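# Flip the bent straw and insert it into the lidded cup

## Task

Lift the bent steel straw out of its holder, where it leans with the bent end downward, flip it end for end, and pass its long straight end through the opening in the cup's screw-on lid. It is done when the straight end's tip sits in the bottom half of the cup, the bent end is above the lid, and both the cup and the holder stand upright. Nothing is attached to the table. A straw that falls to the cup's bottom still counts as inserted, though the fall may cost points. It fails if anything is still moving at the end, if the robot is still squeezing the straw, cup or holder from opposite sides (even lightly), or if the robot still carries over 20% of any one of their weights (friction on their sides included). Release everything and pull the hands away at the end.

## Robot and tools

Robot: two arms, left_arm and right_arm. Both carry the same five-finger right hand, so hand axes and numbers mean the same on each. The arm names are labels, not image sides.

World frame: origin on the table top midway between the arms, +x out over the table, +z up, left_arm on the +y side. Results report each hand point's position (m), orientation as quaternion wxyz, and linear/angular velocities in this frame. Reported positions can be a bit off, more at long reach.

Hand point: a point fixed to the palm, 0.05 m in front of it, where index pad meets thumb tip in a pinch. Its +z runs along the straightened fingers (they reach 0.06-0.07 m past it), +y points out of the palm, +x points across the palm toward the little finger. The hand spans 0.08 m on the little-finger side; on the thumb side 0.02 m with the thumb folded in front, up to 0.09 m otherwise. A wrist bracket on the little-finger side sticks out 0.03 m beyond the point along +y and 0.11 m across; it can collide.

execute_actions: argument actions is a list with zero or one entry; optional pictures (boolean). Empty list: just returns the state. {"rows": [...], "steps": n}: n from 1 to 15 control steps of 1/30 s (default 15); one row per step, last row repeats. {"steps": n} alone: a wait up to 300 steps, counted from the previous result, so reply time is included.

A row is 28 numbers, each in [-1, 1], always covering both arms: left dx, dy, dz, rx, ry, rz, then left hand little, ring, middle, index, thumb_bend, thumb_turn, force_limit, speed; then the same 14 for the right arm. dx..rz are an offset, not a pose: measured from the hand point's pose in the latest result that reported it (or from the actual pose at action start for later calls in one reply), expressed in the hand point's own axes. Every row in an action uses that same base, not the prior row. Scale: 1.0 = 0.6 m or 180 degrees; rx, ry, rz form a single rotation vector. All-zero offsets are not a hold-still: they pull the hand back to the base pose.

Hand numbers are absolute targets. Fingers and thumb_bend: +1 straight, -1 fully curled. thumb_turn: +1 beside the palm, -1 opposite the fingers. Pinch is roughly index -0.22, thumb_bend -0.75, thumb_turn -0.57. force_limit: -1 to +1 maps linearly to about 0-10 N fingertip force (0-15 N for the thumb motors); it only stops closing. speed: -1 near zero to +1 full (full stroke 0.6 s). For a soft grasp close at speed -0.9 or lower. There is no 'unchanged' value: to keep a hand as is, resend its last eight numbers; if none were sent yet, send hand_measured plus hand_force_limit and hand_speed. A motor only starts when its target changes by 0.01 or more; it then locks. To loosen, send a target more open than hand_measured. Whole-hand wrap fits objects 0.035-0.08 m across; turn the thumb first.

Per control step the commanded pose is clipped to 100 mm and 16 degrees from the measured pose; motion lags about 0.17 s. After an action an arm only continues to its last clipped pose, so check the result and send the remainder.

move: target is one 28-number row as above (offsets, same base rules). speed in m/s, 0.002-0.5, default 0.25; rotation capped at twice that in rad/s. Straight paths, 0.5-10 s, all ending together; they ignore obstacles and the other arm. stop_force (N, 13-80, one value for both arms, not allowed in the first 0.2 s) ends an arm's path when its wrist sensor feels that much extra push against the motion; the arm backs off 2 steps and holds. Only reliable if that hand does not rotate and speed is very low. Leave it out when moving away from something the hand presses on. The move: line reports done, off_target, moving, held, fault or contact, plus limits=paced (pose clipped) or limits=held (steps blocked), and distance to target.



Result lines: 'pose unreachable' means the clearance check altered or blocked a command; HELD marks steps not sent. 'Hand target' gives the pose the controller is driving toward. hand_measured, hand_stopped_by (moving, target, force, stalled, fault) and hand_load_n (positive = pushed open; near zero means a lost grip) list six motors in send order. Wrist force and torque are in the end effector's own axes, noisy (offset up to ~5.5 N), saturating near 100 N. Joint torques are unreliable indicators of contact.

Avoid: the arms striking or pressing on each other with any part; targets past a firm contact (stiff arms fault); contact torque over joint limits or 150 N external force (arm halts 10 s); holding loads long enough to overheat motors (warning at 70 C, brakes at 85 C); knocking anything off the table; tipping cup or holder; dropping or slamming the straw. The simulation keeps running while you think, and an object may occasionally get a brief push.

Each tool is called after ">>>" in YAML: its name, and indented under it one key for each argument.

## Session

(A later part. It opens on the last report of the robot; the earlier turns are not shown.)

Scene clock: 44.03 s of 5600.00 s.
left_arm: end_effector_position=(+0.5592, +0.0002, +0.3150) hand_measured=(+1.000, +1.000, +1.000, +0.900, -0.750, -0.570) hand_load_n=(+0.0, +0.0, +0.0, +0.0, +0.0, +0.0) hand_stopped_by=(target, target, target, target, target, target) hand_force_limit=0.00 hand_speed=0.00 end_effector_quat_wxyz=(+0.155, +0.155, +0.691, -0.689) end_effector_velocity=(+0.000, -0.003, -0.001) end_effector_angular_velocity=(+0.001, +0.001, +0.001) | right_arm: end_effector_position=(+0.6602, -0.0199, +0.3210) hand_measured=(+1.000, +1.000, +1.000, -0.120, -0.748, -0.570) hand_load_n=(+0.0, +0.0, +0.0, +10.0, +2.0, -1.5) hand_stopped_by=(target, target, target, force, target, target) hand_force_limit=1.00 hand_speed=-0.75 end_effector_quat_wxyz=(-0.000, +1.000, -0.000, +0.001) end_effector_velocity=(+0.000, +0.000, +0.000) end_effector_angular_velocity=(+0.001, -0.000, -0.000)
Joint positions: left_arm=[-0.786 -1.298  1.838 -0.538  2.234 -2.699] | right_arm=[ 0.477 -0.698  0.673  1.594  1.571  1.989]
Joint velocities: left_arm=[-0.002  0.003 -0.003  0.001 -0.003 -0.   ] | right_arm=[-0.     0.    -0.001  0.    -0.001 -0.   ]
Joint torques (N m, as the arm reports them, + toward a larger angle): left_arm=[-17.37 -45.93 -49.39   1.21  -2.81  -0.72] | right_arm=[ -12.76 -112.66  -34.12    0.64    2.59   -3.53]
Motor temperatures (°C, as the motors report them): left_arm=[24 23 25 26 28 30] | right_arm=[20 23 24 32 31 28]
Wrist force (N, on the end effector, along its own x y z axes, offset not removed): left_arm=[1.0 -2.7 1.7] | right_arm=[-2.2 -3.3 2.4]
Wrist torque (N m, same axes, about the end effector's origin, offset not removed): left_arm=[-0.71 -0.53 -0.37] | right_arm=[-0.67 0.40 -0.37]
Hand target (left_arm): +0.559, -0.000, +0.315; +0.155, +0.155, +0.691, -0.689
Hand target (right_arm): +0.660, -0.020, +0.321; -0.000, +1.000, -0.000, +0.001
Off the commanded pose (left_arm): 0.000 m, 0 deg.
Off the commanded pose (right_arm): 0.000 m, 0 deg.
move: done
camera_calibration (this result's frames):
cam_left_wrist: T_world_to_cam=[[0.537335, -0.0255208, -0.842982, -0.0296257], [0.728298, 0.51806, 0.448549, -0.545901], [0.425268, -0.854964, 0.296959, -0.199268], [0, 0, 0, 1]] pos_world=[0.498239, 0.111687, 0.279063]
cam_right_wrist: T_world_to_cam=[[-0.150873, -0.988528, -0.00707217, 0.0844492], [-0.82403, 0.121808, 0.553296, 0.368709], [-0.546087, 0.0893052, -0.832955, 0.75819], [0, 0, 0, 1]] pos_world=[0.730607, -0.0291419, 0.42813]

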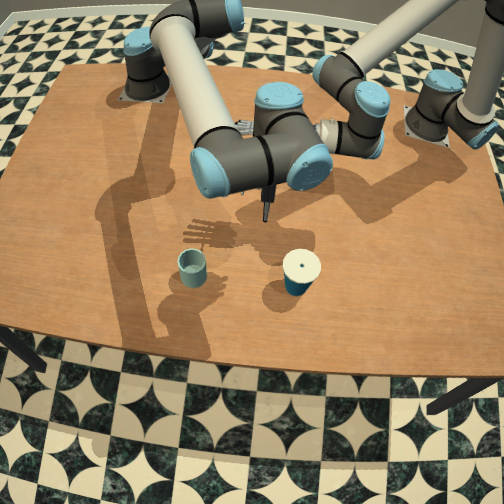

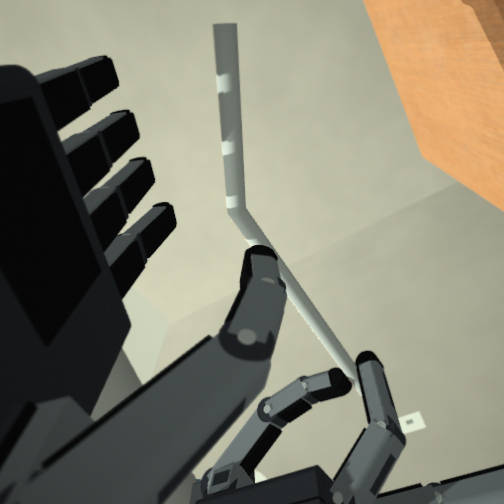

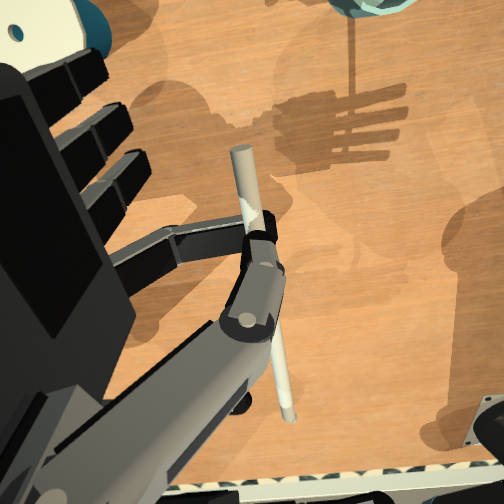

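>>> move:
  target: [0.004,-0.003,0.024,0,0,0,1,1,1,0.9,-0.75,-0.57,0,0, 0,0,0,0,0,0,1,1,1,-0.45,-0.75,-0.57,1,-0.75]
  speed: 0.02

>>> move:
  target: [0,0,0,0,0,0,1,1,1,-0.45,-0.75,-0.57,1,-0.7, 0,0,0,0,0,0,1,1,1,-0.45,-0.75,-0.57,1,-0.75]

Scene clock: 47.73 s of 5600.00 s.
left_arm: end_effector_position=(+0.5563, -0.0139, +0.3156) hand_measured=(+1.000, +1.000, +1.000, +0.900, -0.750, -0.570) hand_load_n=(+0.0, +0.0, +0.0, +0.0, +0.0, +0.0) hand_stopped_by=(target, target, target, target, target, target) hand_force_limit=0.00 hand_speed=0.00 end_effector_quat_wxyz=(+0.155, +0.155, +0.691, -0.689) end_effector_velocity=(-0.000, -0.003, +0.004) end_effector_angular_velocity=(-0.004, -0.003, +0.000) | right_arm: end_effector_position=(+0.6602, -0.0199, +0.3210) hand_measured=(+1.000, +1.000, +1.000, -0.120, -0.748, -0.570) hand_load_n=(+0.0, +0.0, +0.0, +10.0, +2.0, -1.5) hand_stopped_by=(target, target, target, force, target, target) hand_force_limit=1.00 hand_speed=-0.75 end_effector_quat_wxyz=(-0.000, +1.000, -0.000, +0.001) end_effector_velocity=(-0.000, +0.000, +0.001) end_effector_angular_velocity=(+0.001, -0.002, +0.000)
Joint positions: left_arm=[-0.802 -1.289  1.825 -0.533  2.218 -2.699] | right_arm=[ 0.477 -0.698  0.673  1.594  1.571  1.989]
Joint velocities: left_arm=[-0.003 -0.001 -0.003 -0.    -0.003  0.   ] | right_arm=[ 0.    -0.001 -0.001 -0.    -0.    -0.   ]
Joint torques (N m, as the arm reports them, + toward a larger angle): left_arm=[-15.05 -44.94 -48.69   1.2   -3.9   -2.28] | right_arm=[ -11.93 -112.62  -33.41    0.67    2.55   -3.55]
Motor temperatures (°C, as the motors report them): left_arm=[24 23 25 26 28 30] | right_arm=[20 23 24 32 31 28]
Wrist force (N, on the end effector, along its own x y z axes, offset not removed): left_arm=[-2.7 -0.6 -2.9] | right_arm=[-3.6 -1.7 -1.4]
Wrist torque (N m, same axes, about the end effector's origin, offset not removed): left_arm=[-0.13 0.41 -0.32] | right_arm=[-0.24 0.72 -0.33]
Hand target (left_arm): +0.556, -0.014, +0.316; +0.155, +0.155, +0.691, -0.689
Hand target (right_arm): +0.660, -0.020, +0.321; -0.000, +1.000, -0.000, +0.001
Off the commanded pose (left_arm): 0.000 m, 0 deg.
Off the commanded pose (right_arm): 0.000 m, 0 deg.
move: done
camera_calibration (this result's frames):
cam_left_wrist: T_world_to_cam=[[0.537426, -0.0255092, -0.842925, -0.0280242], [0.728254, 0.518046, 0.448637, -0.536774], [0.42523, -0.854972, 0.296988, -0.210267], [0, 0, 0, 1]] pos_world=[0.49538, 0.0975869, 0.279641]
cam_right_wrist: T_world_to_cam=[[-0.150871, -0.988528, -0.00707118, 0.0844465], [-0.824033, 0.121808, 0.553292, 0.368713], [-0.546083, 0.0893027, -0.832957, 0.758189], [0, 0, 0, 1]] pos_world=[0.730607, -0.0291427, 0.42813]

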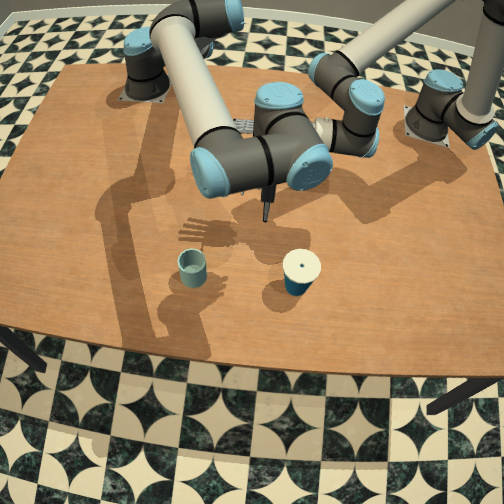

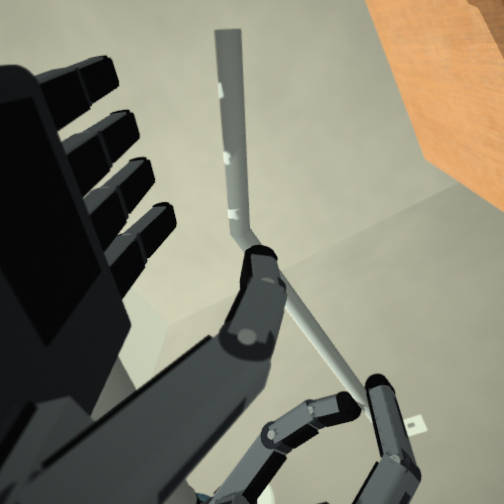

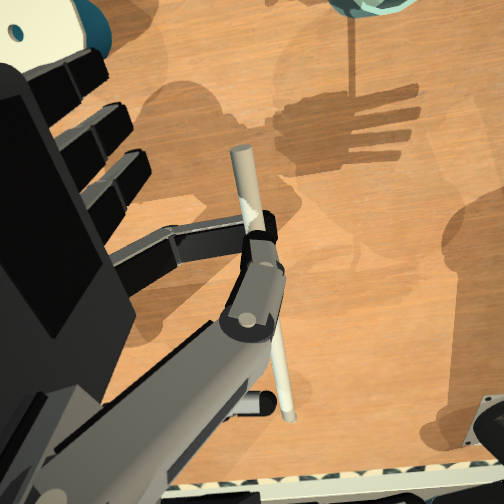

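Scene clock: 50.07 s of 5600.00 s.
left_arm: end_effector_position=(+0.5563, -0.0139, +0.3156) hand_measured=(+1.000, +1.000, +1.000, -0.124, -0.748, -0.570) hand_load_n=(+0.0, +0.0, +0.0, +11.0, +2.0, -0.5) hand_stopped_by=(target, target, target, force, target, target) hand_force_limit=1.00 hand_speed=-0.70 end_effector_quat_wxyz=(+0.155, +0.155, +0.691, -0.689) end_effector_velocity=(-0.000, +0.000, -0.000) end_effector_angular_velocity=(+0.000, +0.000, +0.000) | right_arm: end_effector_position=(+0.6602, -0.0199, +0.3210) hand_measured=(+1.000, +1.000, +1.000, -0.120, -0.748, -0.570) hand_load_n=(+0.0, +0.0, +0.0, +10.0, +1.5, -1.5) hand_stopped_by=(target, target, target, force, target, target) hand_force_limit=1.00 hand_speed=-0.75 end_effector_quat_wxyz=(-0.000, +1.000, -0.000, +0.001) end_effector_velocity=(+0.000, +0.000, +0.000) end_effector_angular_velocity=(+0.001, -0.001, -0.000)
Joint positions: left_arm=[-0.802 -1.289  1.825 -0.533  2.218 -2.699] | right_arm=[ 0.477 -0.698  0.673  1.594  1.571  1.989]
Joint velocities: left_arm=[ 0.    -0.     0.001  0.    -0.    -0.   ] | right_arm=[ 0.    -0.    -0.001 -0.    -0.     0.   ]
Joint torques (N m, as the arm reports them, + toward a larger angle): left_arm=[ 19.99 -75.05 -29.36  -4.52   1.72  -2.25] | right_arm=[ -13.38 -113.6   -34.64    0.9     2.74   -3.43]
Motor temperatures (°C, as the motors report them): left_arm=[24 23 25 26 28 30] | right_arm=[20 23 24 32 31 28]
Wrist force (N, on the end effector, along its own x y z axes, offset not removed): left_arm=[0.7 -4.7 0.1] | right_arm=[2.0 -1.4 -2.0]
Wrist torque (N m, same axes, about the end effector's origin, offset not removed): left_arm=[-0.97 -0.08 -0.32] | right_arm=[0.12 0.02 0.04]
Hand target (left_arm): +0.556, -0.014, +0.316; +0.155, +0.155, +0.691, -0.689
Hand target (right_arm): +0.660, -0.020, +0.321; -0.000, +1.000, -0.000, +0.001
Off the commanded pose (left_arm): 0.000 m, 0 deg.
Off the commanded pose (right_arm): 0.000 m, 0 deg.
move: done
camera_calibration (this result's frames):
cam_left_wrist: T_world_to_cam=[[0.537425, -0.0255194, -0.842925, -0.0280217], [0.728264, 0.518031, 0.448637, -0.536776], [0.425213, -0.854981, 0.296988, -0.210256], [0, 0, 0, 1]] pos_world=[0.495377, 0.0975869, 0.27964]
cam_right_wrist: T_world_to_cam=[[-0.150871, -0.988528, -0.00707508, 0.0844488], [-0.824037, 0.121806, 0.553287, 0.368719], [-0.546078, 0.0893052, -0.832961, 0.758187], [0, 0, 0, 1]] pos_world=[0.730608, -0.0291422, 0.42813]

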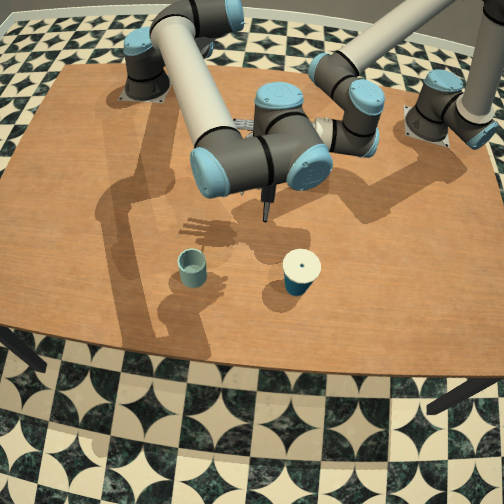

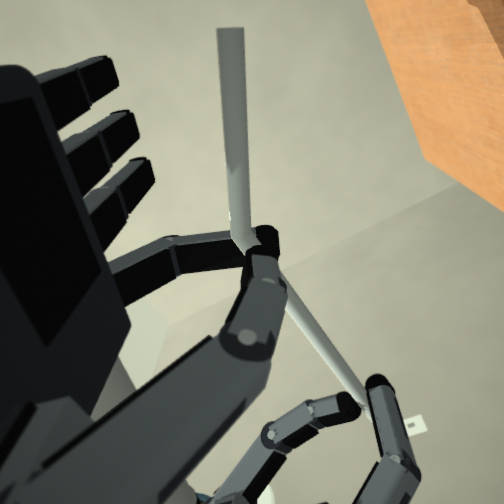

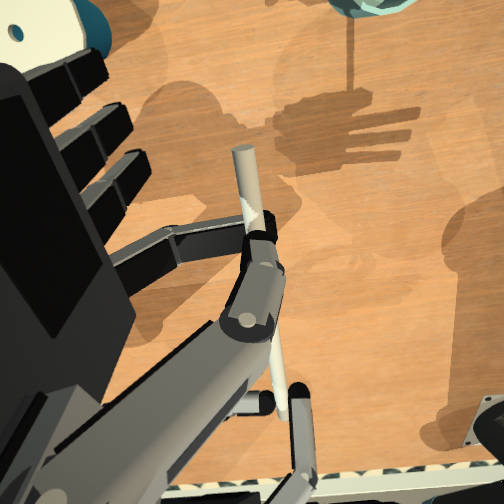

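>>> move:
  target: [0,0,0,0,0,0,1,1,1,-0.45,-0.75,-0.57,1,-0.7, 0,0,0,0,0,0,1,1,1,1,-0.75,-0.57,1,-0.3]

>>> move:
  target: [0,0,0,0,0,0,1,1,1,-0.45,-0.75,-0.57,1,-0.7, 0,0,-0.17,0,0,0,1,1,1,1,-0.75,-0.57,1,-0.3]
  speed: 0.15

>>> move:
  target: [0,0,0,0,0,0,1,1,1,-0.45,-0.75,-0.57,1,-0.7, 0.12,0.4,0,0,0,0.5,1,1,1,1,1,1,1,-0.3]
  speed: 0.4

>>> move:
  target: [-0.33,0.127,-0.277,0,0,-0.49,1,1,1,-0.45,-0.75,-0.57,1,-0.7, -0.1,0,0.25,0,-0.2,0,1,1,1,1,1,1,1,-0.3]
  speed: 0.3

>>> zoom_image:
  camera: "cam_right_wrist"
  region: [170, 200, 340, 370]

>>> zoom_image:
  camera: "cam_high"
  region: [255, 200, 355, 300]

Scene clock: 57.57 s of 5600.00 s.
left_arm: end_effector_position=(+0.5563, -0.0138, +0.3156) hand_measured=(+1.000, +1.000, +1.000, -0.124, -0.748, -0.570) hand_load_n=(+0.0, +0.0, +0.0, +10.5, +1.5, -1.5) hand_stopped_by=(target, target, target, force, target, target) hand_force_limit=1.00 hand_speed=-0.70 end_effector_quat_wxyz=(+0.155, +0.155, +0.691, -0.689) end_effector_velocity=(-0.000, -0.000, +0.000) end_effector_angular_velocity=(-0.001, -0.001, -0.001) | right_arm: end_effector_position=(+0.6602, -0.0199, +0.3210) hand_measured=(+1.000, +1.000, +1.000, +1.000, -0.750, -0.570) hand_load_n=(+0.0, +0.0, +0.0, +0.0, +0.0, +0.0) hand_stopped_by=(target, target, target, target, target, target) hand_force_limit=1.00 hand_speed=-0.30 end_effector_quat_wxyz=(-0.000, +1.000, -0.000, +0.001) end_effector_velocity=(+0.000, +0.000, -0.001) end_effector_angular_velocity=(+0.000, +0.001, -0.001)
Joint positions: left_arm=[-0.802 -1.289  1.825 -0.533  2.218 -2.699] | right_arm=[ 0.477 -0.698  0.673  1.594  1.571  1.989]
Joint velocities: left_arm=[-0.001 -0.    -0.    -0.     0.     0.   ] | right_arm=[-0.     0.001 -0.001  0.    -0.001  0.001]
Joint torques (N m, as the arm reports them, + toward a larger angle): left_arm=[ 19.42 -73.91 -30.77  -4.25   0.95  -2.5 ] | right_arm=[ -12.29 -113.32  -33.94    2.93    2.51   -3.39]
Motor temperatures (°C, as the motors report them): left_arm=[24 23 25 26 28 30] | right_arm=[20 23 24 32 31 28]
Wrist force (N, on the end effector, along its own x y z axes, offset not removed): left_arm=[7.2 -0.9 -3.0] | right_arm=[2.5 0.0 -2.5]
Wrist torque (N m, same axes, about the end effector's origin, offset not removed): left_arm=[0.08 -1.16 0.30] | right_arm=[0.22 -0.24 0.17]
Hand target (left_arm): +0.556, -0.014, +0.316; +0.155, +0.155, +0.691, -0.689
Hand target (right_arm): +0.660, -0.020, +0.321; -0.000, +1.000, -0.000, +0.001
Off the commanded pose (left_arm): 0.000 m, 0 deg.
Off the commanded pose (right_arm): 0.000 m, 0 deg.
After step 90, 3.27 s passed at rest.
move: done
camera_calibration (this result's frames):
cam_left_wrist: T_world_to_cam=[[0.537424, -0.0254947, -0.842927, -0.0280282], [0.728243, 0.518061, 0.448637, -0.536773], [0.425249, -0.854964, 0.296985, -0.210274], [0, 0, 0, 1]] pos_world=[0.495384, 0.0975896, 0.279639]
cam_right_wrist: T_world_to_cam=[[-0.150871, -0.988528, -0.00707499, 0.0844487], [-0.824037, 0.121806, 0.553287, 0.368719], [-0.546078, 0.0893051, -0.832961, 0.758187], [0, 0, 0, 1]] pos_world=[0.730608, -0.0291423, 0.42813]

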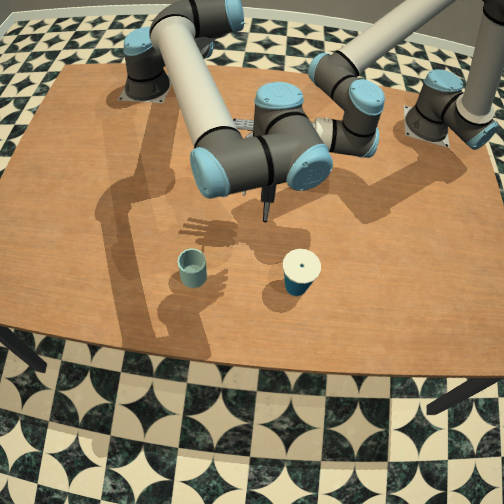

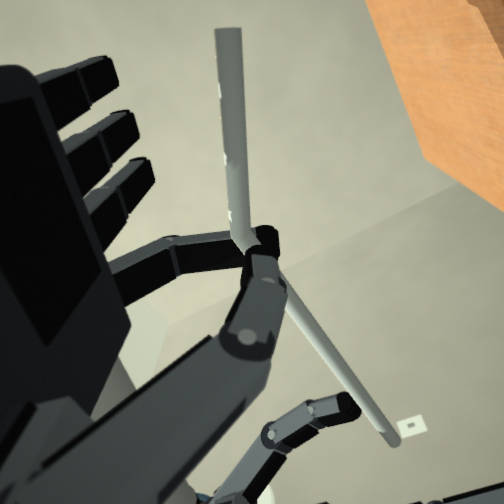

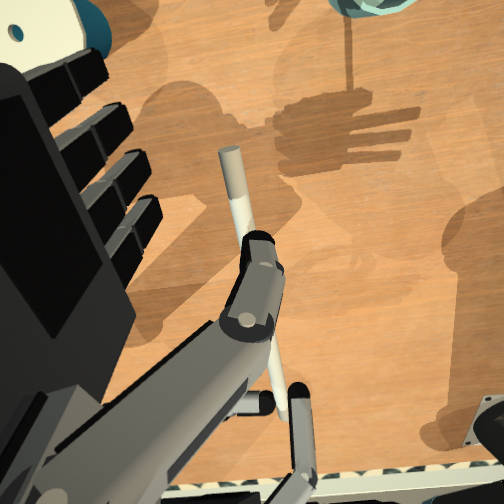

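Scene clock: 58.83 s of 5600.00 s.
left_arm: end_effector_position=(+0.5563, -0.0138, +0.3156) hand_measured=(+1.000, +1.000, +1.000, -0.124, -0.748, -0.570) hand_load_n=(+0.0, +0.0, +0.0, +10.5, +1.5, -1.5) hand_stopped_by=(target, target, target, force, target, target) hand_force_limit=1.00 hand_speed=-0.70 end_effector_quat_wxyz=(+0.155, +0.155, +0.691, -0.689) end_effector_velocity=(+0.001, +0.001, +0.000) end_effector_angular_velocity=(-0.001, -0.000, +0.001) | right_arm: end_effector_position=(+0.6599, -0.0201, +0.4227) hand_measured=(+1.000, +1.000, +1.000, +1.000, -0.750, -0.570) hand_load_n=(+0.0, +0.0, +0.0, +0.0, +0.0, +0.0) hand_stopped_by=(target, target, target, target, target, target) hand_force_limit=1.00 hand_speed=-0.30 end_effector_quat_wxyz=(-0.001, +1.000, -0.000, +0.001) end_effector_velocity=(+0.000, +0.000, +0.003) end_effector_angular_velocity=(-0.001, +0.001, +0.001)
Joint positions: left_arm=[-0.802 -1.289  1.825 -0.533  2.218 -2.699] | right_arm=[ 0.477 -0.657  0.419  1.808  1.57   1.989]
Joint velocities: left_arm=[ 0.001 -0.    -0.    -0.     0.    -0.   ] | right_arm=[ 0.     0.006 -0.016  0.011  0.    -0.001]
Joint torques (N m, as the arm reports them, + toward a larger angle): left_arm=[ 19.69 -76.1  -30.69  -4.28   0.91  -2.37] | right_arm=[  9.   -95.42 -43.89   8.19   2.86   2.87]
Motor temperatures (°C, as the motors report them): left_arm=[24 23 25 26 28 30] | right_arm=[20 23 24 32 31 28]
Wrist force (N, on the end effector, along its own x y z axes, offset not removed): left_arm=[1.6 -1.0 0.9] | right_arm=[-0.7 4.1 0.1]
Wrist torque (N m, same axes, about the end effector's origin, offset not removed): left_arm=[-0.37 -0.50 -0.04] | right_arm=[0.53 0.08 0.11]
Hand target (left_arm): +0.556, -0.014, +0.316; +0.155, +0.155, +0.691, -0.689
Hand target (right_arm): +0.660, -0.020, +0.423; -0.000, +1.000, -0.000, +0.001
Off the commanded pose (left_arm): 0.000 m, 0 deg.
Off the commanded pose (right_arm): 0.000 m, 0 deg.
move: done
camera_calibration (this result's frames):
cam_left_wrist: T_world_to_cam=[[0.537424, -0.0254946, -0.842927, -0.0280282], [0.728243, 0.518061, 0.448637, -0.536773], [0.425249, -0.854964, 0.296985, -0.210274], [0, 0, 0, 1]] pos_world=[0.495384, 0.0975896, 0.279639]
cam_right_wrist: T_world_to_cam=[[-0.15087, -0.988526, -0.00737642, 0.0850741], [-0.824087, 0.121645, 0.553248, 0.312207], [-0.546003, 0.0895472, -0.832984, 0.842686], [0, 0, 0, 1]] pos_world=[0.73023, -0.0293405, 0.529844]

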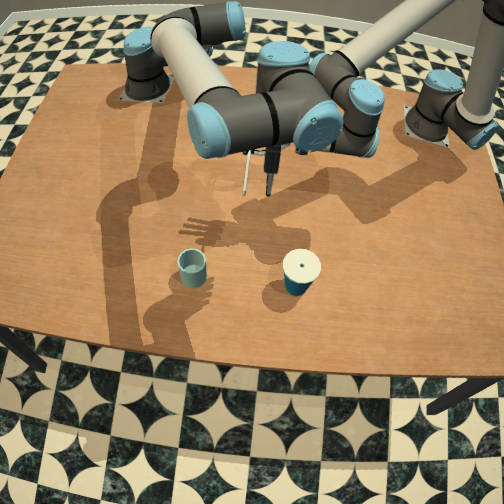

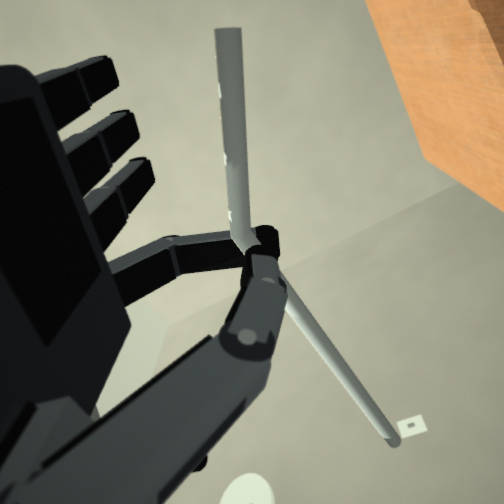

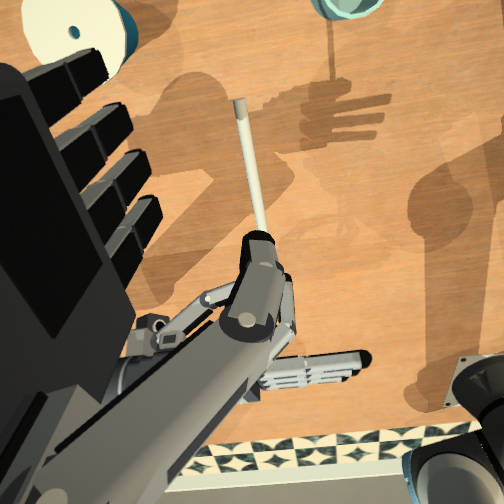

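Scene clock: 61.50 s of 5600.00 s.
left_arm: end_effector_position=(+0.5563, -0.0138, +0.3156) hand_measured=(+1.000, +1.000, +1.000, -0.124, -0.748, -0.570) hand_load_n=(+0.0, +0.0, +0.0, +10.5, +1.5, -1.5) hand_stopped_by=(target, target, target, force, target, target) hand_force_limit=1.00 hand_speed=-0.70 end_effector_quat_wxyz=(+0.155, +0.155, +0.691, -0.689) end_effector_velocity=(-0.000, -0.000, +0.000) end_effector_angular_velocity=(+0.000, +0.000, -0.000) | right_arm: end_effector_position=(+0.7314, -0.2598, +0.4225) hand_measured=(+1.000, +1.000, +1.000, +1.000, +1.000, +1.000) hand_load_n=(+0.0, +0.0, +0.0, +0.0, +0.0, +0.0) hand_stopped_by=(target, target, target, target, target, target) hand_force_limit=1.00 hand_speed=-0.30 end_effector_quat_wxyz=(-0.001, +0.707, -0.707, -0.000) end_effector_velocity=(+0.001, -0.001, -0.000) end_effector_angular_velocity=(-0.001, -0.001, -0.007)
Joint positions: left_arm=[-0.802 -1.289  1.825 -0.533  2.218 -2.699] | right_arm=[ 0.091 -0.791  0.663  1.698  1.569  3.173]
Joint velocities: left_arm=[-0.    -0.001 -0.     0.001  0.    -0.   ] | right_arm=[-0.001 -0.     0.001 -0.001  0.001  0.006]
Joint torques (N m, as the arm reports them, + toward a larger angle): left_arm=[ 18.09 -73.66 -30.81  -4.55   0.7   -2.27] | right_arm=[ -12.89 -107.51  -33.73    0.68    2.86    2.76]
Motor temperatures (°C, as the motors report them): left_arm=[24 23 25 26 28 30] | right_arm=[20 23 24 32 31 28]
Wrist force (N, on the end effector, along its own x y z axes, offset not removed): left_arm=[0.0 0.3 -5.3] | right_arm=[-0.7 -0.8 1.2]
Wrist torque (N m, same axes, about the end effector's origin, offset not removed): left_arm=[-0.21 -0.06 -0.04] | right_arm=[-0.18 0.27 -0.07]
Hand target (left_arm): +0.556, -0.014, +0.316; +0.155, +0.155, +0.691, -0.689
Hand target (right_arm): +0.731, -0.260, +0.423; -0.001, +0.707, -0.707, -0.000
Off the commanded pose (left_arm): 0.000 m, 0 deg.
Off the commanded pose (right_arm): 0.000 m, 0 deg.
move: done
camera_calibration (this result's frames):
cam_left_wrist: T_world_to_cam=[[0.537424, -0.0254947, -0.842927, -0.0280282], [0.728243, 0.518061, 0.448637, -0.536773], [0.425249, -0.854964, 0.296985, -0.210274], [0, 0, 0, 1]] pos_world=[0.495384, 0.0975896, 0.279639]
cam_right_wrist: T_world_to_cam=[[-0.988642, 0.150114, -0.00720648, 0.767434], [0.120823, 0.822422, 0.5559, -0.109744], [0.089375, 0.548715, -0.831218, 0.556834], [0, 0, 0, 1]] pos_world=[0.722211, -0.330489, 0.529388]

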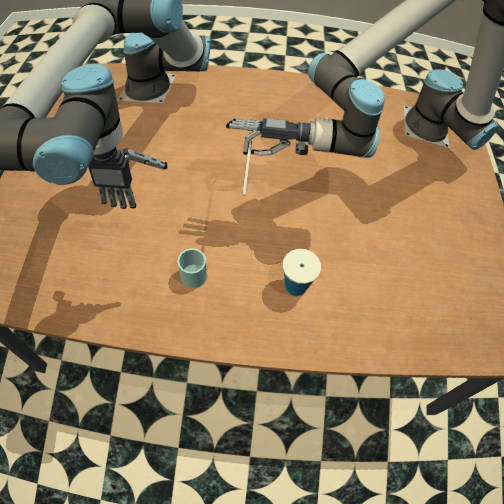

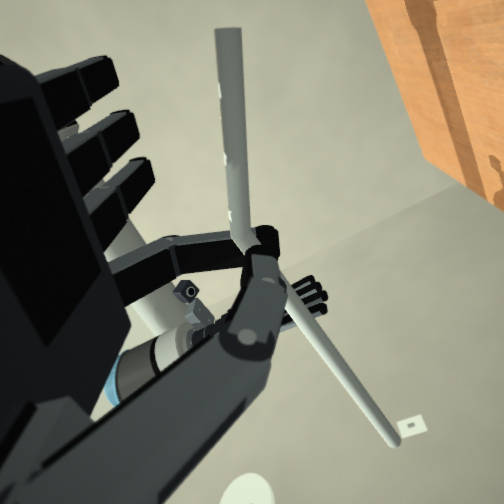

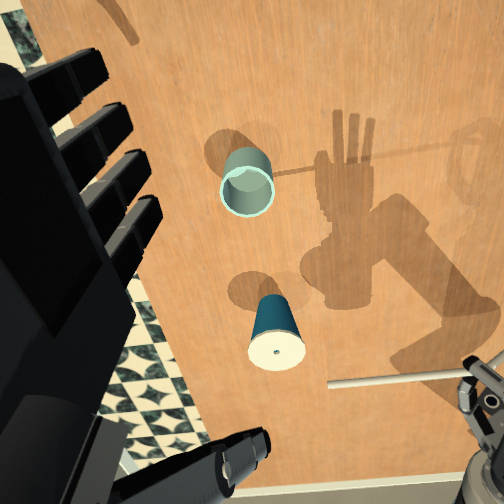

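Scene clock: 64.63 s of 5600.00 s.
left_arm: end_effector_position=(+0.7675, +0.1522, +0.3312) hand_measured=(+1.000, +1.000, +1.000, -0.124, -0.748, -0.570) hand_load_n=(+0.0, +0.0, +0.0, +10.5, +1.5, -1.5) hand_stopped_by=(target, target, target, force, target, target) hand_force_limit=1.00 hand_speed=-0.70 end_effector_quat_wxyz=(-0.368, -0.369, +0.604, -0.603) end_effector_velocity=(+0.003, +0.003, -0.001) end_effector_angular_velocity=(-0.003, +0.016, +0.001) | right_arm: end_effector_position=(+0.7321, -0.1995, +0.2728) hand_measured=(+1.000, +1.000, +1.000, +1.000, +1.000, +1.000) hand_load_n=(+0.0, +0.0, +0.0, +0.0, +0.0, +0.0) hand_stopped_by=(target, target, target, target, target, target) hand_force_limit=1.00 hand_speed=-0.30 end_effector_quat_wxyz=(-0.219, +0.673, -0.672, -0.218) end_effector_velocity=(-0.001, +0.001, -0.001) end_effector_angular_velocity=(+0.007, +0.001, -0.001)
Joint positions: left_arm=[-0.374 -1.01   1.355 -0.341  2.646 -4.235] | right_arm=[-0.013 -0.791  1.06   1.353  0.943  3.052]
Joint velocities: left_arm=[ 0.005  0.004 -0.002 -0.008  0.004 -0.021] | right_arm=[-0.001  0.001  0.005 -0.003 -0.007 -0.001]
Joint torques (N m, as the arm reports them, + toward a larger angle): left_arm=[ 21.06 -67.72 -50.74  -4.34   2.63  -2.68] | right_arm=[-12.25 -86.64 -32.11   0.39  -3.9   -3.91]
Motor temperatures (°C, as the motors report them): left_arm=[24 23 25 26 28 30] | right_arm=[20 23 24 32 31 28]
Wrist force (N, on the end effector, along its own x y z axes, offset not removed): left_arm=[2.6 -0.4 0.6] | right_arm=[-0.1 -1.1 1.6]
Wrist torque (N m, same axes, about the end effector's origin, offset not removed): left_arm=[-0.49 -0.34 0.25] | right_arm=[-0.37 0.17 -0.18]
Hand target (left_arm): +0.768, +0.152, +0.331; -0.369, -0.370, +0.603, -0.603
Hand target (right_arm): +0.732, -0.199, +0.273; -0.220, +0.673, -0.672, -0.218
Off the commanded pose (left_arm): 0.000 m, 0 deg.
Off the commanded pose (right_arm): 0.000 m, 0 deg.
move: done
camera_calibration (this result's frames):
cam_left_wrist: T_world_to_cam=[[-0.824931, -0.026633, -0.564606, 0.829545], [0.470807, 0.520369, -0.71243, -0.201809], [0.312778, -0.853526, -0.41673, 0.159728], [0, 0, 0, 1]] pos_world=[0.729371, 0.263441, 0.391154]
cam_right_wrist: T_world_to_cam=[[-0.988781, 0.124914, 0.0819109, 0.728688], [0.12014, 0.339176, 0.93302, -0.274899], [0.0887651, 0.932393, -0.350378, 0.345081], [0, 0, 0, 1]] pos_world=[0.722908, -0.319536, 0.317707]

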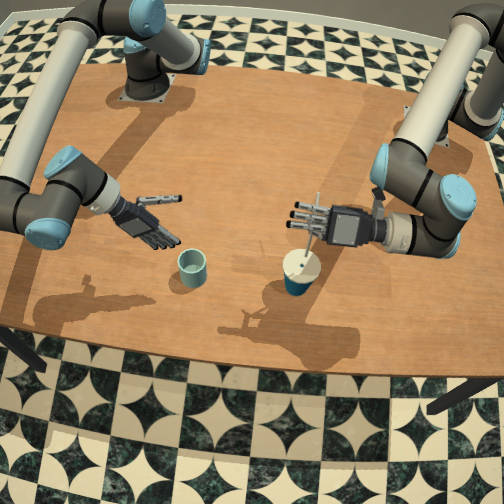

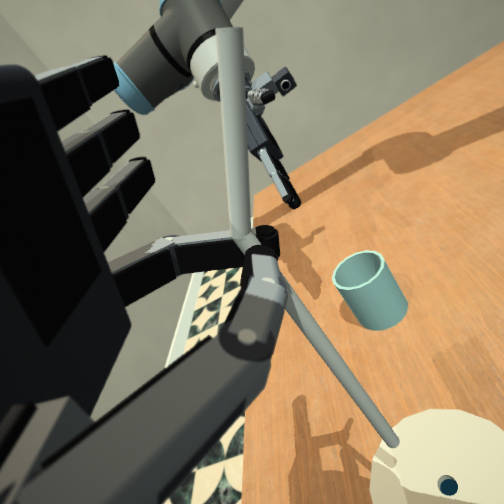

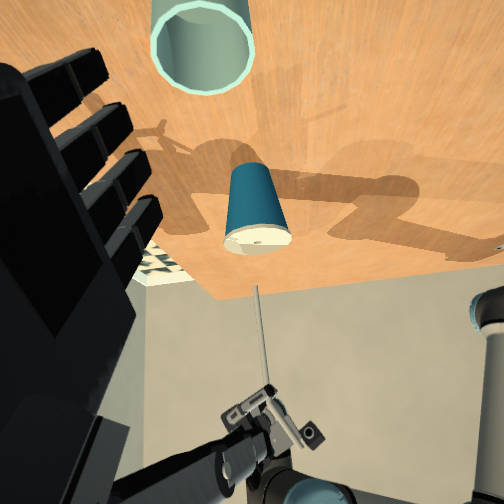

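Region (170, 200, 340, 370) of cam_right_wrist's 504x504 image, scaled by 2.965, with more detail than that image has.

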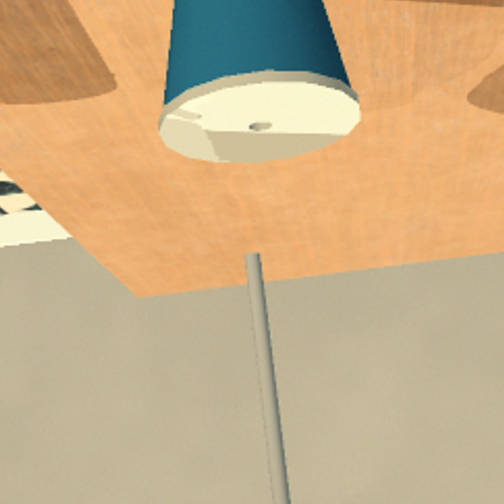

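Region (255, 200, 355, 300) of cam_high's 504x504 image, scaled by 5.040, with more detail than that image has.

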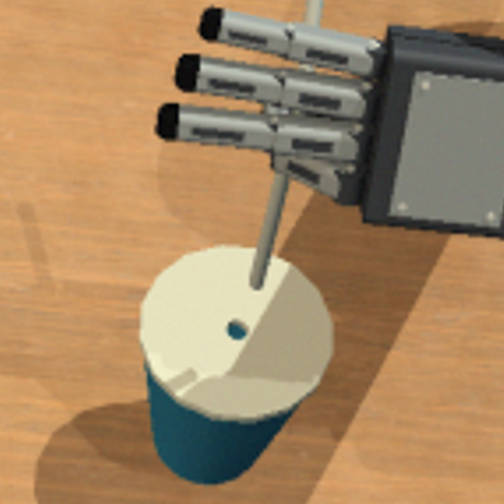

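>>> move:
  target: [-0.0763,0.0485,0.004,0,0,-0.01,1,1,1,-0.45,-0.75,-0.57,1,-0.7, 0,0,0,0,0,0,1,1,1,1,1,1,1,-0.3]
  speed: 0.06

>>> zoom_image:
  camera: "cam_right_wrist"
  region: [220, 210, 300, 290]

>>> zoom_image:
  camera: "cam_high"
  region: [275, 230, 335, 290]

Scene clock: 71.93 s of 5600.00 s.
left_arm: end_effector_position=(+0.7625, +0.1499, +0.2775) hand_measured=(+1.000, +1.000, +1.000, -0.124, -0.748, -0.570) hand_load_n=(+0.0, +0.0, +0.0, +10.5, +1.5, -1.5) hand_stopped_by=(target, target, target, force, target, target) hand_force_limit=1.00 hand_speed=-0.70 end_effector_quat_wxyz=(-0.378, -0.379, +0.598, -0.597) end_effector_velocity=(+0.000, -0.000, -0.002) end_effector_angular_velocity=(-0.001, +0.000, +0.000) | right_arm: end_effector_position=(+0.7321, -0.1995, +0.2728) hand_measured=(+1.000, +1.000, +1.000, +1.000, +1.000, +1.000) hand_load_n=(+0.0, +0.0, +0.0, +0.0, +0.0, +0.0) hand_stopped_by=(target, target, target, target, target, target) hand_force_limit=1.00 hand_speed=-0.30 end_effector_quat_wxyz=(-0.219, +0.673, -0.672, -0.218) end_effector_velocity=(+0.001, -0.001, +0.001) end_effector_angular_velocity=(+0.001, -0.001, -0.002)
Joint positions: left_arm=[-0.378 -0.98   1.409 -0.425  2.642 -4.267] | right_arm=[-0.013 -0.791  1.06   1.353  0.943  3.052]
Joint velocities: left_arm=[ 0.     0.001  0.002 -0.005 -0.    -0.002] | right_arm=[-0.001 -0.001 -0.001  0.    -0.001  0.001]
Joint torques (N m, as the arm reports them, + toward a larger angle): left_arm=[-14.72 -72.15 -30.61  -3.89  -3.4   -2.43] | right_arm=[   7.23 -106.17  -44.8     8.16    1.46    2.99]
Motor temperatures (°C, as the motors report them): left_arm=[24 23 25 26 28 30] | right_arm=[20 23 24 32 31 28]
Wrist force (N, on the end effector, along its own x y z axes, offset not removed): left_arm=[1.6 -4.3 -1.2] | right_arm=[2.1 -0.5 0.6]
Wrist torque (N m, same axes, about the end effector's origin, offset not removed): left_arm=[-0.81 -0.48 -0.44] | right_arm=[-0.16 -0.28 0.19]
Hand target (left_arm): +0.763, +0.150, +0.277; -0.378, -0.379, +0.598, -0.597
Hand target (right_arm): +0.732, -0.200, +0.273; -0.219, +0.673, -0.672, -0.218
Off the commanded pose (left_arm): 0.000 m, 0 deg.
Off the commanded pose (right_arm): 0.000 m, 0 deg.
After step 90, 2.97 s passed at rest.
move: done
camera_calibration (this result's frames):
cam_left_wrist: T_world_to_cam=[[-0.842167, -0.0266564, -0.538557, 0.800929], [0.448291, 0.52042, -0.726773, -0.215375], [0.299649, -0.853494, -0.426331, 0.149591], [0, 0, 0, 1]] pos_world=[0.726242, 0.26111, 0.338593]
cam_right_wrist: T_world_to_cam=[[-0.98878, 0.124917, 0.0819166, 0.728689], [0.120146, 0.339172, 0.933021, -0.274898], [0.0887662, 0.932394, -0.350375, 0.34508], [0, 0, 0, 1]] pos_world=[0.72291, -0.319538, 0.317701]

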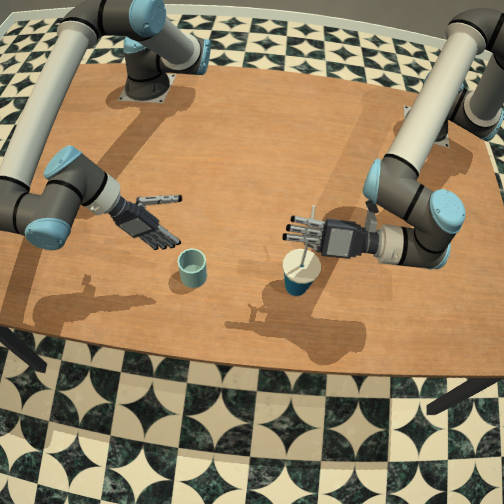

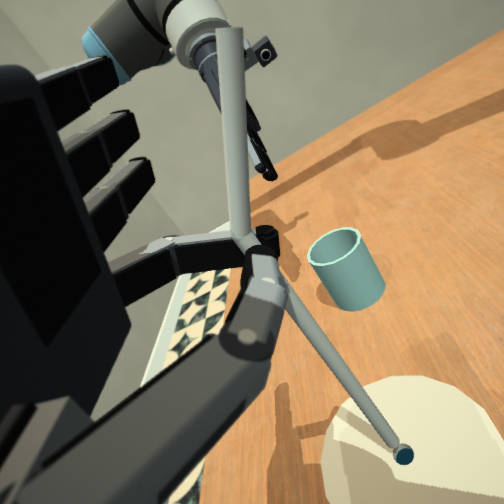

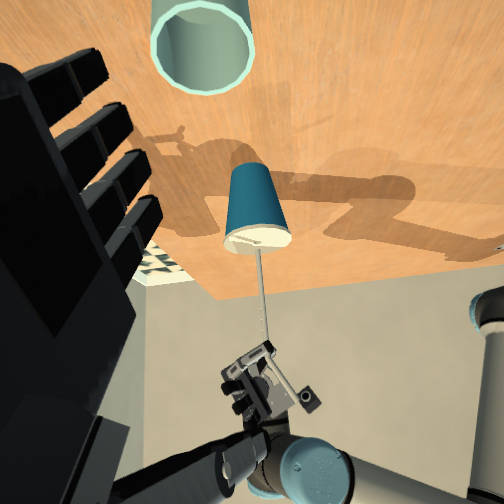

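Region (220, 210, 300, 290) of cam_right_wrist's 504x504 image, scaled by 6.300, with more detail than that image has.

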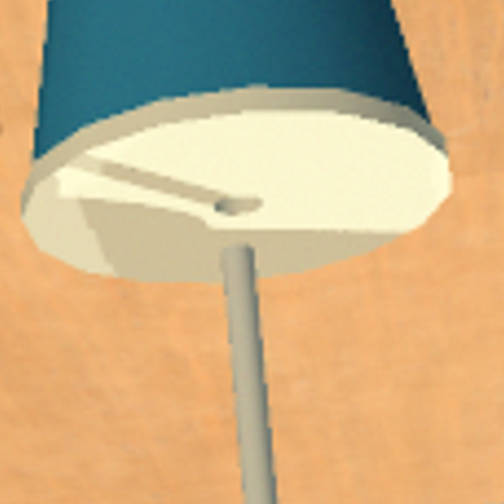

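Region (275, 230, 335, 290) of cam_high's 504x504 image, scaled by 8.400, with more detail than that image has.

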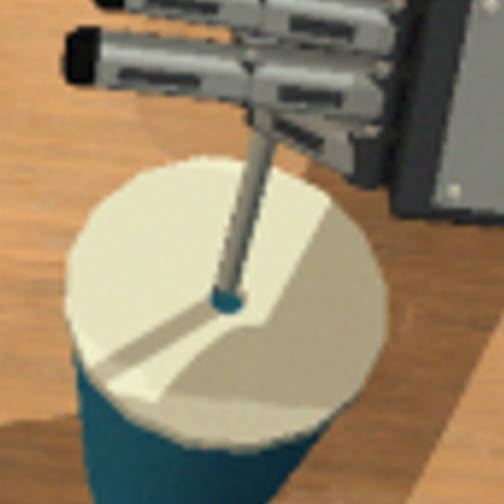

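>>> move:
  target: [-0.0098,0.0066,-0.0018,0,0,0,1,1,1,-0.45,-0.75,-0.57,1,-0.7, 0,0,0,0,0,0,1,1,1,1,1,1,1,-0.3]
  speed: 0.02

>>> move:
  target: [-0.0527,0.025,0,0,0,0,1,1,1,-0.45,-0.75,-0.57,1,-0.7, 0,0,0,0,0,0,1,1,1,1,1,1,1,-0.3]
  speed: 0.02

>>> zoom_image:
  camera: "cam_left_wrist"
  region: [300, 330, 460, 490]

Scene clock: 78.03 s of 5600.00 s.
left_arm: end_effector_position=(+0.7615, +0.1509, +0.2708) hand_measured=(+1.000, +1.000, +1.000, -0.124, -0.748, -0.570) hand_load_n=(+0.0, +0.0, +0.0, +10.5, +1.5, -1.5) hand_stopped_by=(target, target, target, force, target, target) hand_force_limit=1.00 hand_speed=-0.70 end_effector_quat_wxyz=(-0.378, -0.379, +0.598, -0.597) end_effector_velocity=(+0.000, +0.001, -0.003) end_effector_angular_velocity=(+0.000, +0.001, +0.001) | right_arm: end_effector_position=(+0.7321, -0.1995, +0.2728) hand_measured=(+1.000, +1.000, +1.000, +1.000, +1.000, +1.000) hand_load_n=(+0.0, +0.0, +0.0, +0.0, +0.0, +0.0) hand_stopped_by=(target, target, target, target, target, target) hand_force_limit=1.00 hand_speed=-0.30 end_effector_quat_wxyz=(-0.219, +0.673, -0.672, -0.218) end_effector_velocity=(-0.000, +0.000, -0.000) end_effector_angular_velocity=(-0.000, +0.000, +0.000)
Joint positions: left_arm=[-0.377 -0.977  1.418 -0.437  2.642 -4.267] | right_arm=[-0.013 -0.791  1.06   1.353  0.943  3.052]
Joint velocities: left_arm=[ 0.002  0.002  0.003 -0.004  0.     0.   ] | right_arm=[ 0.  0.  0.  0.  0. -0.]
Joint torques (N m, as the arm reports them, + toward a larger angle): left_arm=[ 20.1  -68.73 -29.48  -3.91   2.33   1.87] | right_arm=[   6.1  -105.62  -44.22    8.24    1.24    2.82]
Motor temperatures (°C, as the motors report them): left_arm=[24 23 25 26 28 30] | right_arm=[20 23 24 32 31 28]
Wrist force (N, on the end effector, along its own x y z axes, offset not removed): left_arm=[2.0 0.0 -1.0] | right_arm=[-4.7 -1.2 0.3]
Wrist torque (N m, same axes, about the end effector's origin, offset not removed): left_arm=[-0.30 -0.44 0.07] | right_arm=[-0.23 0.79 -0.36]
Hand target (left_arm): +0.761, +0.151, +0.271; -0.378, -0.379, +0.598, -0.597
Hand target (right_arm): +0.732, -0.200, +0.273; -0.219, +0.673, -0.672, -0.218
Off the commanded pose (left_arm): 0.000 m, 0 deg.
Off the commanded pose (right_arm): 0.000 m, 0 deg.
After step 90, 2.37 s passed at rest.
move: done
camera_calibration (this result's frames):
cam_left_wrist: T_world_to_cam=[[-0.842182, -0.0266267, -0.538536, 0.796458], [0.448283, 0.520425, -0.726773, -0.220335], [0.299619, -0.853492, -0.426357, 0.147933], [0, 0, 0, 1]] pos_world=[0.725211, 0.262135, 0.331859]
cam_right_wrist: T_world_to_cam=[[-0.988781, 0.124914, 0.0819111, 0.728688], [0.12014, 0.339176, 0.93302, -0.274899], [0.088765, 0.932393, -0.350378, 0.345081], [0, 0, 0, 1]] pos_world=[0.722908, -0.319535, 0.317707]

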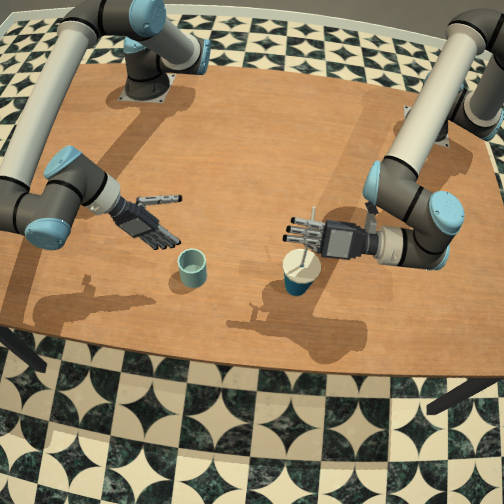

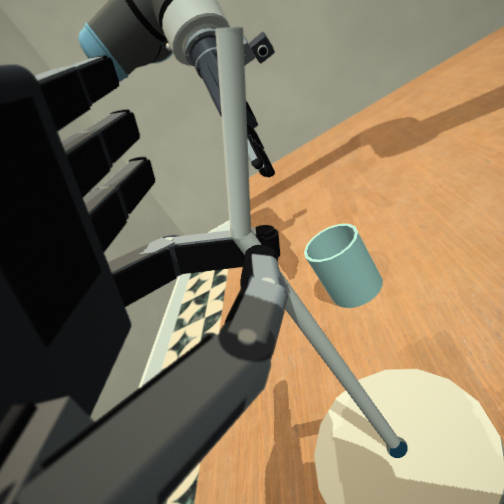

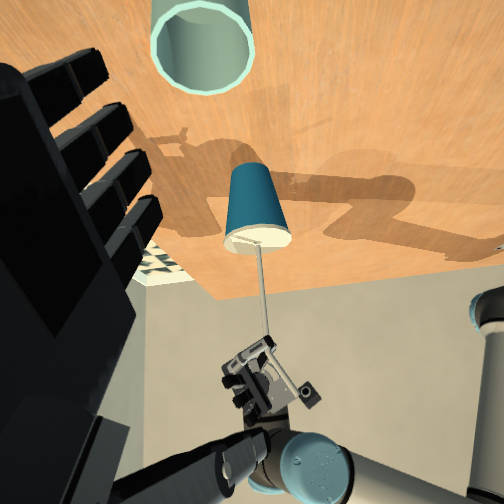

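Scene clock: 80.07 s of 5600.00 s.
left_arm: end_effector_position=(+0.7615, +0.1509, +0.2361) hand_measured=(+1.000, +1.000, +1.000, -0.124, -0.748, -0.570) hand_load_n=(+0.0, +0.0, +0.0, +10.5, +1.5, -1.5) hand_stopped_by=(target, target, target, force, target, target) hand_force_limit=1.00 hand_speed=-0.70 end_effector_quat_wxyz=(-0.378, -0.379, +0.598, -0.597) end_effector_velocity=(-0.000, -0.001, -0.002) end_effector_angular_velocity=(-0.001, -0.001, -0.001) | right_arm: end_effector_position=(+0.7321, -0.1995, +0.2728) hand_measured=(+1.000, +1.000, +1.000, +1.000, +1.000, +1.000) hand_load_n=(+0.0, +0.0, +0.0, +0.0, +0.0, +0.0) hand_stopped_by=(target, target, target, target, target, target) hand_force_limit=1.00 hand_speed=-0.30 end_effector_quat_wxyz=(-0.219, +0.673, -0.672, -0.218) end_effector_velocity=(-0.000, -0.000, -0.001) end_effector_angular_velocity=(-0.001, +0.003, -0.001)
Joint positions: left_arm=[-0.377 -0.951  1.442 -0.487  2.643 -4.266] | right_arm=[-0.013 -0.791  1.06   1.353  0.943  3.052]
Joint velocities: left_arm=[-0.001  0.002  0.002 -0.005 -0.    -0.   ] | right_arm=[-0.     0.001  0.     0.001  0.001  0.001]
Joint torques (N m, as the arm reports them, + toward a larger angle): left_arm=[ 20.36 -70.38 -30.97  -4.3    2.29   0.46] | right_arm=[   6.21 -104.34  -44.55    8.22    1.24    2.67]
Motor temperatures (°C, as the motors report them): left_arm=[24 23 25 26 28 30] | right_arm=[20 23 24 32 31 28]
Wrist force (N, on the end effector, along its own x y z axes, offset not removed): left_arm=[-4.5 0.3 -0.6] | right_arm=[-2.0 -0.7 0.8]
Wrist torque (N m, same axes, about the end effector's origin, offset not removed): left_arm=[-0.30 0.58 -0.51] | right_arm=[-0.16 0.49 -0.04]
Hand target (left_arm): +0.761, +0.151, +0.236; -0.378, -0.379, +0.598, -0.597
Hand target (right_arm): +0.732, -0.200, +0.273; -0.219, +0.673, -0.672, -0.218
Off the commanded pose (left_arm): 0.000 m, 0 deg.
Off the commanded pose (right_arm): 0.000 m, 0 deg.
move: done
camera_calibration (this result's frames):
cam_left_wrist: T_world_to_cam=[[-0.842144, -0.0266014, -0.538596, 0.777725], [0.448342, 0.520436, -0.726729, -0.245608], [0.299637, -0.853486, -0.426356, 0.133168], [0, 0, 0, 1]] pos_world=[0.725171, 0.262169, 0.297166]
cam_right_wrist: T_world_to_cam=[[-0.988781, 0.124914, 0.0819109, 0.728688], [0.12014, 0.339176, 0.93302, -0.274899], [0.0887649, 0.932393, -0.350378, 0.345081], [0, 0, 0, 1]] pos_world=[0.722908, -0.319535, 0.317707]

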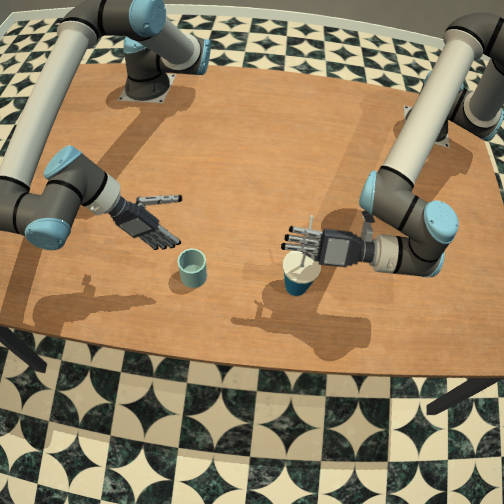

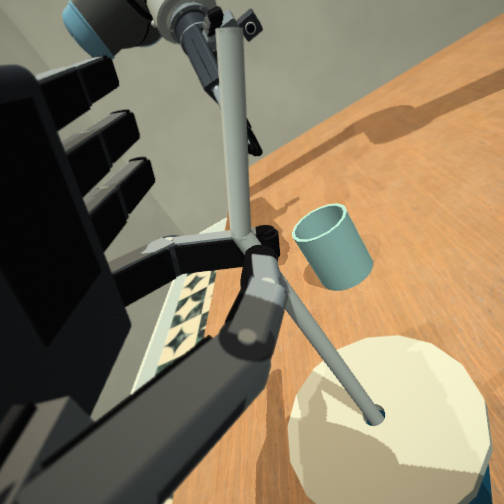

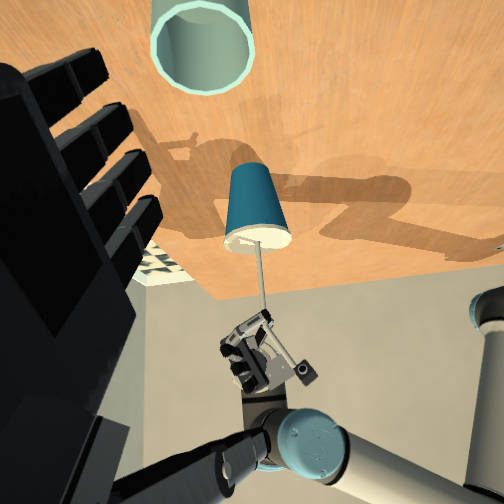

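Region (300, 330, 460, 490) of cam_left_wrist's 504x504 image, scaled by 3.150, with more detail than that image has.

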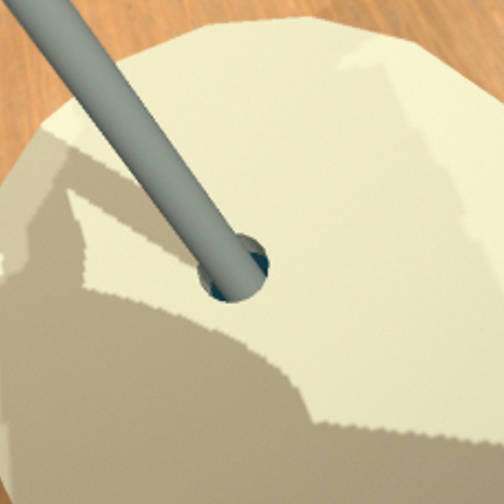

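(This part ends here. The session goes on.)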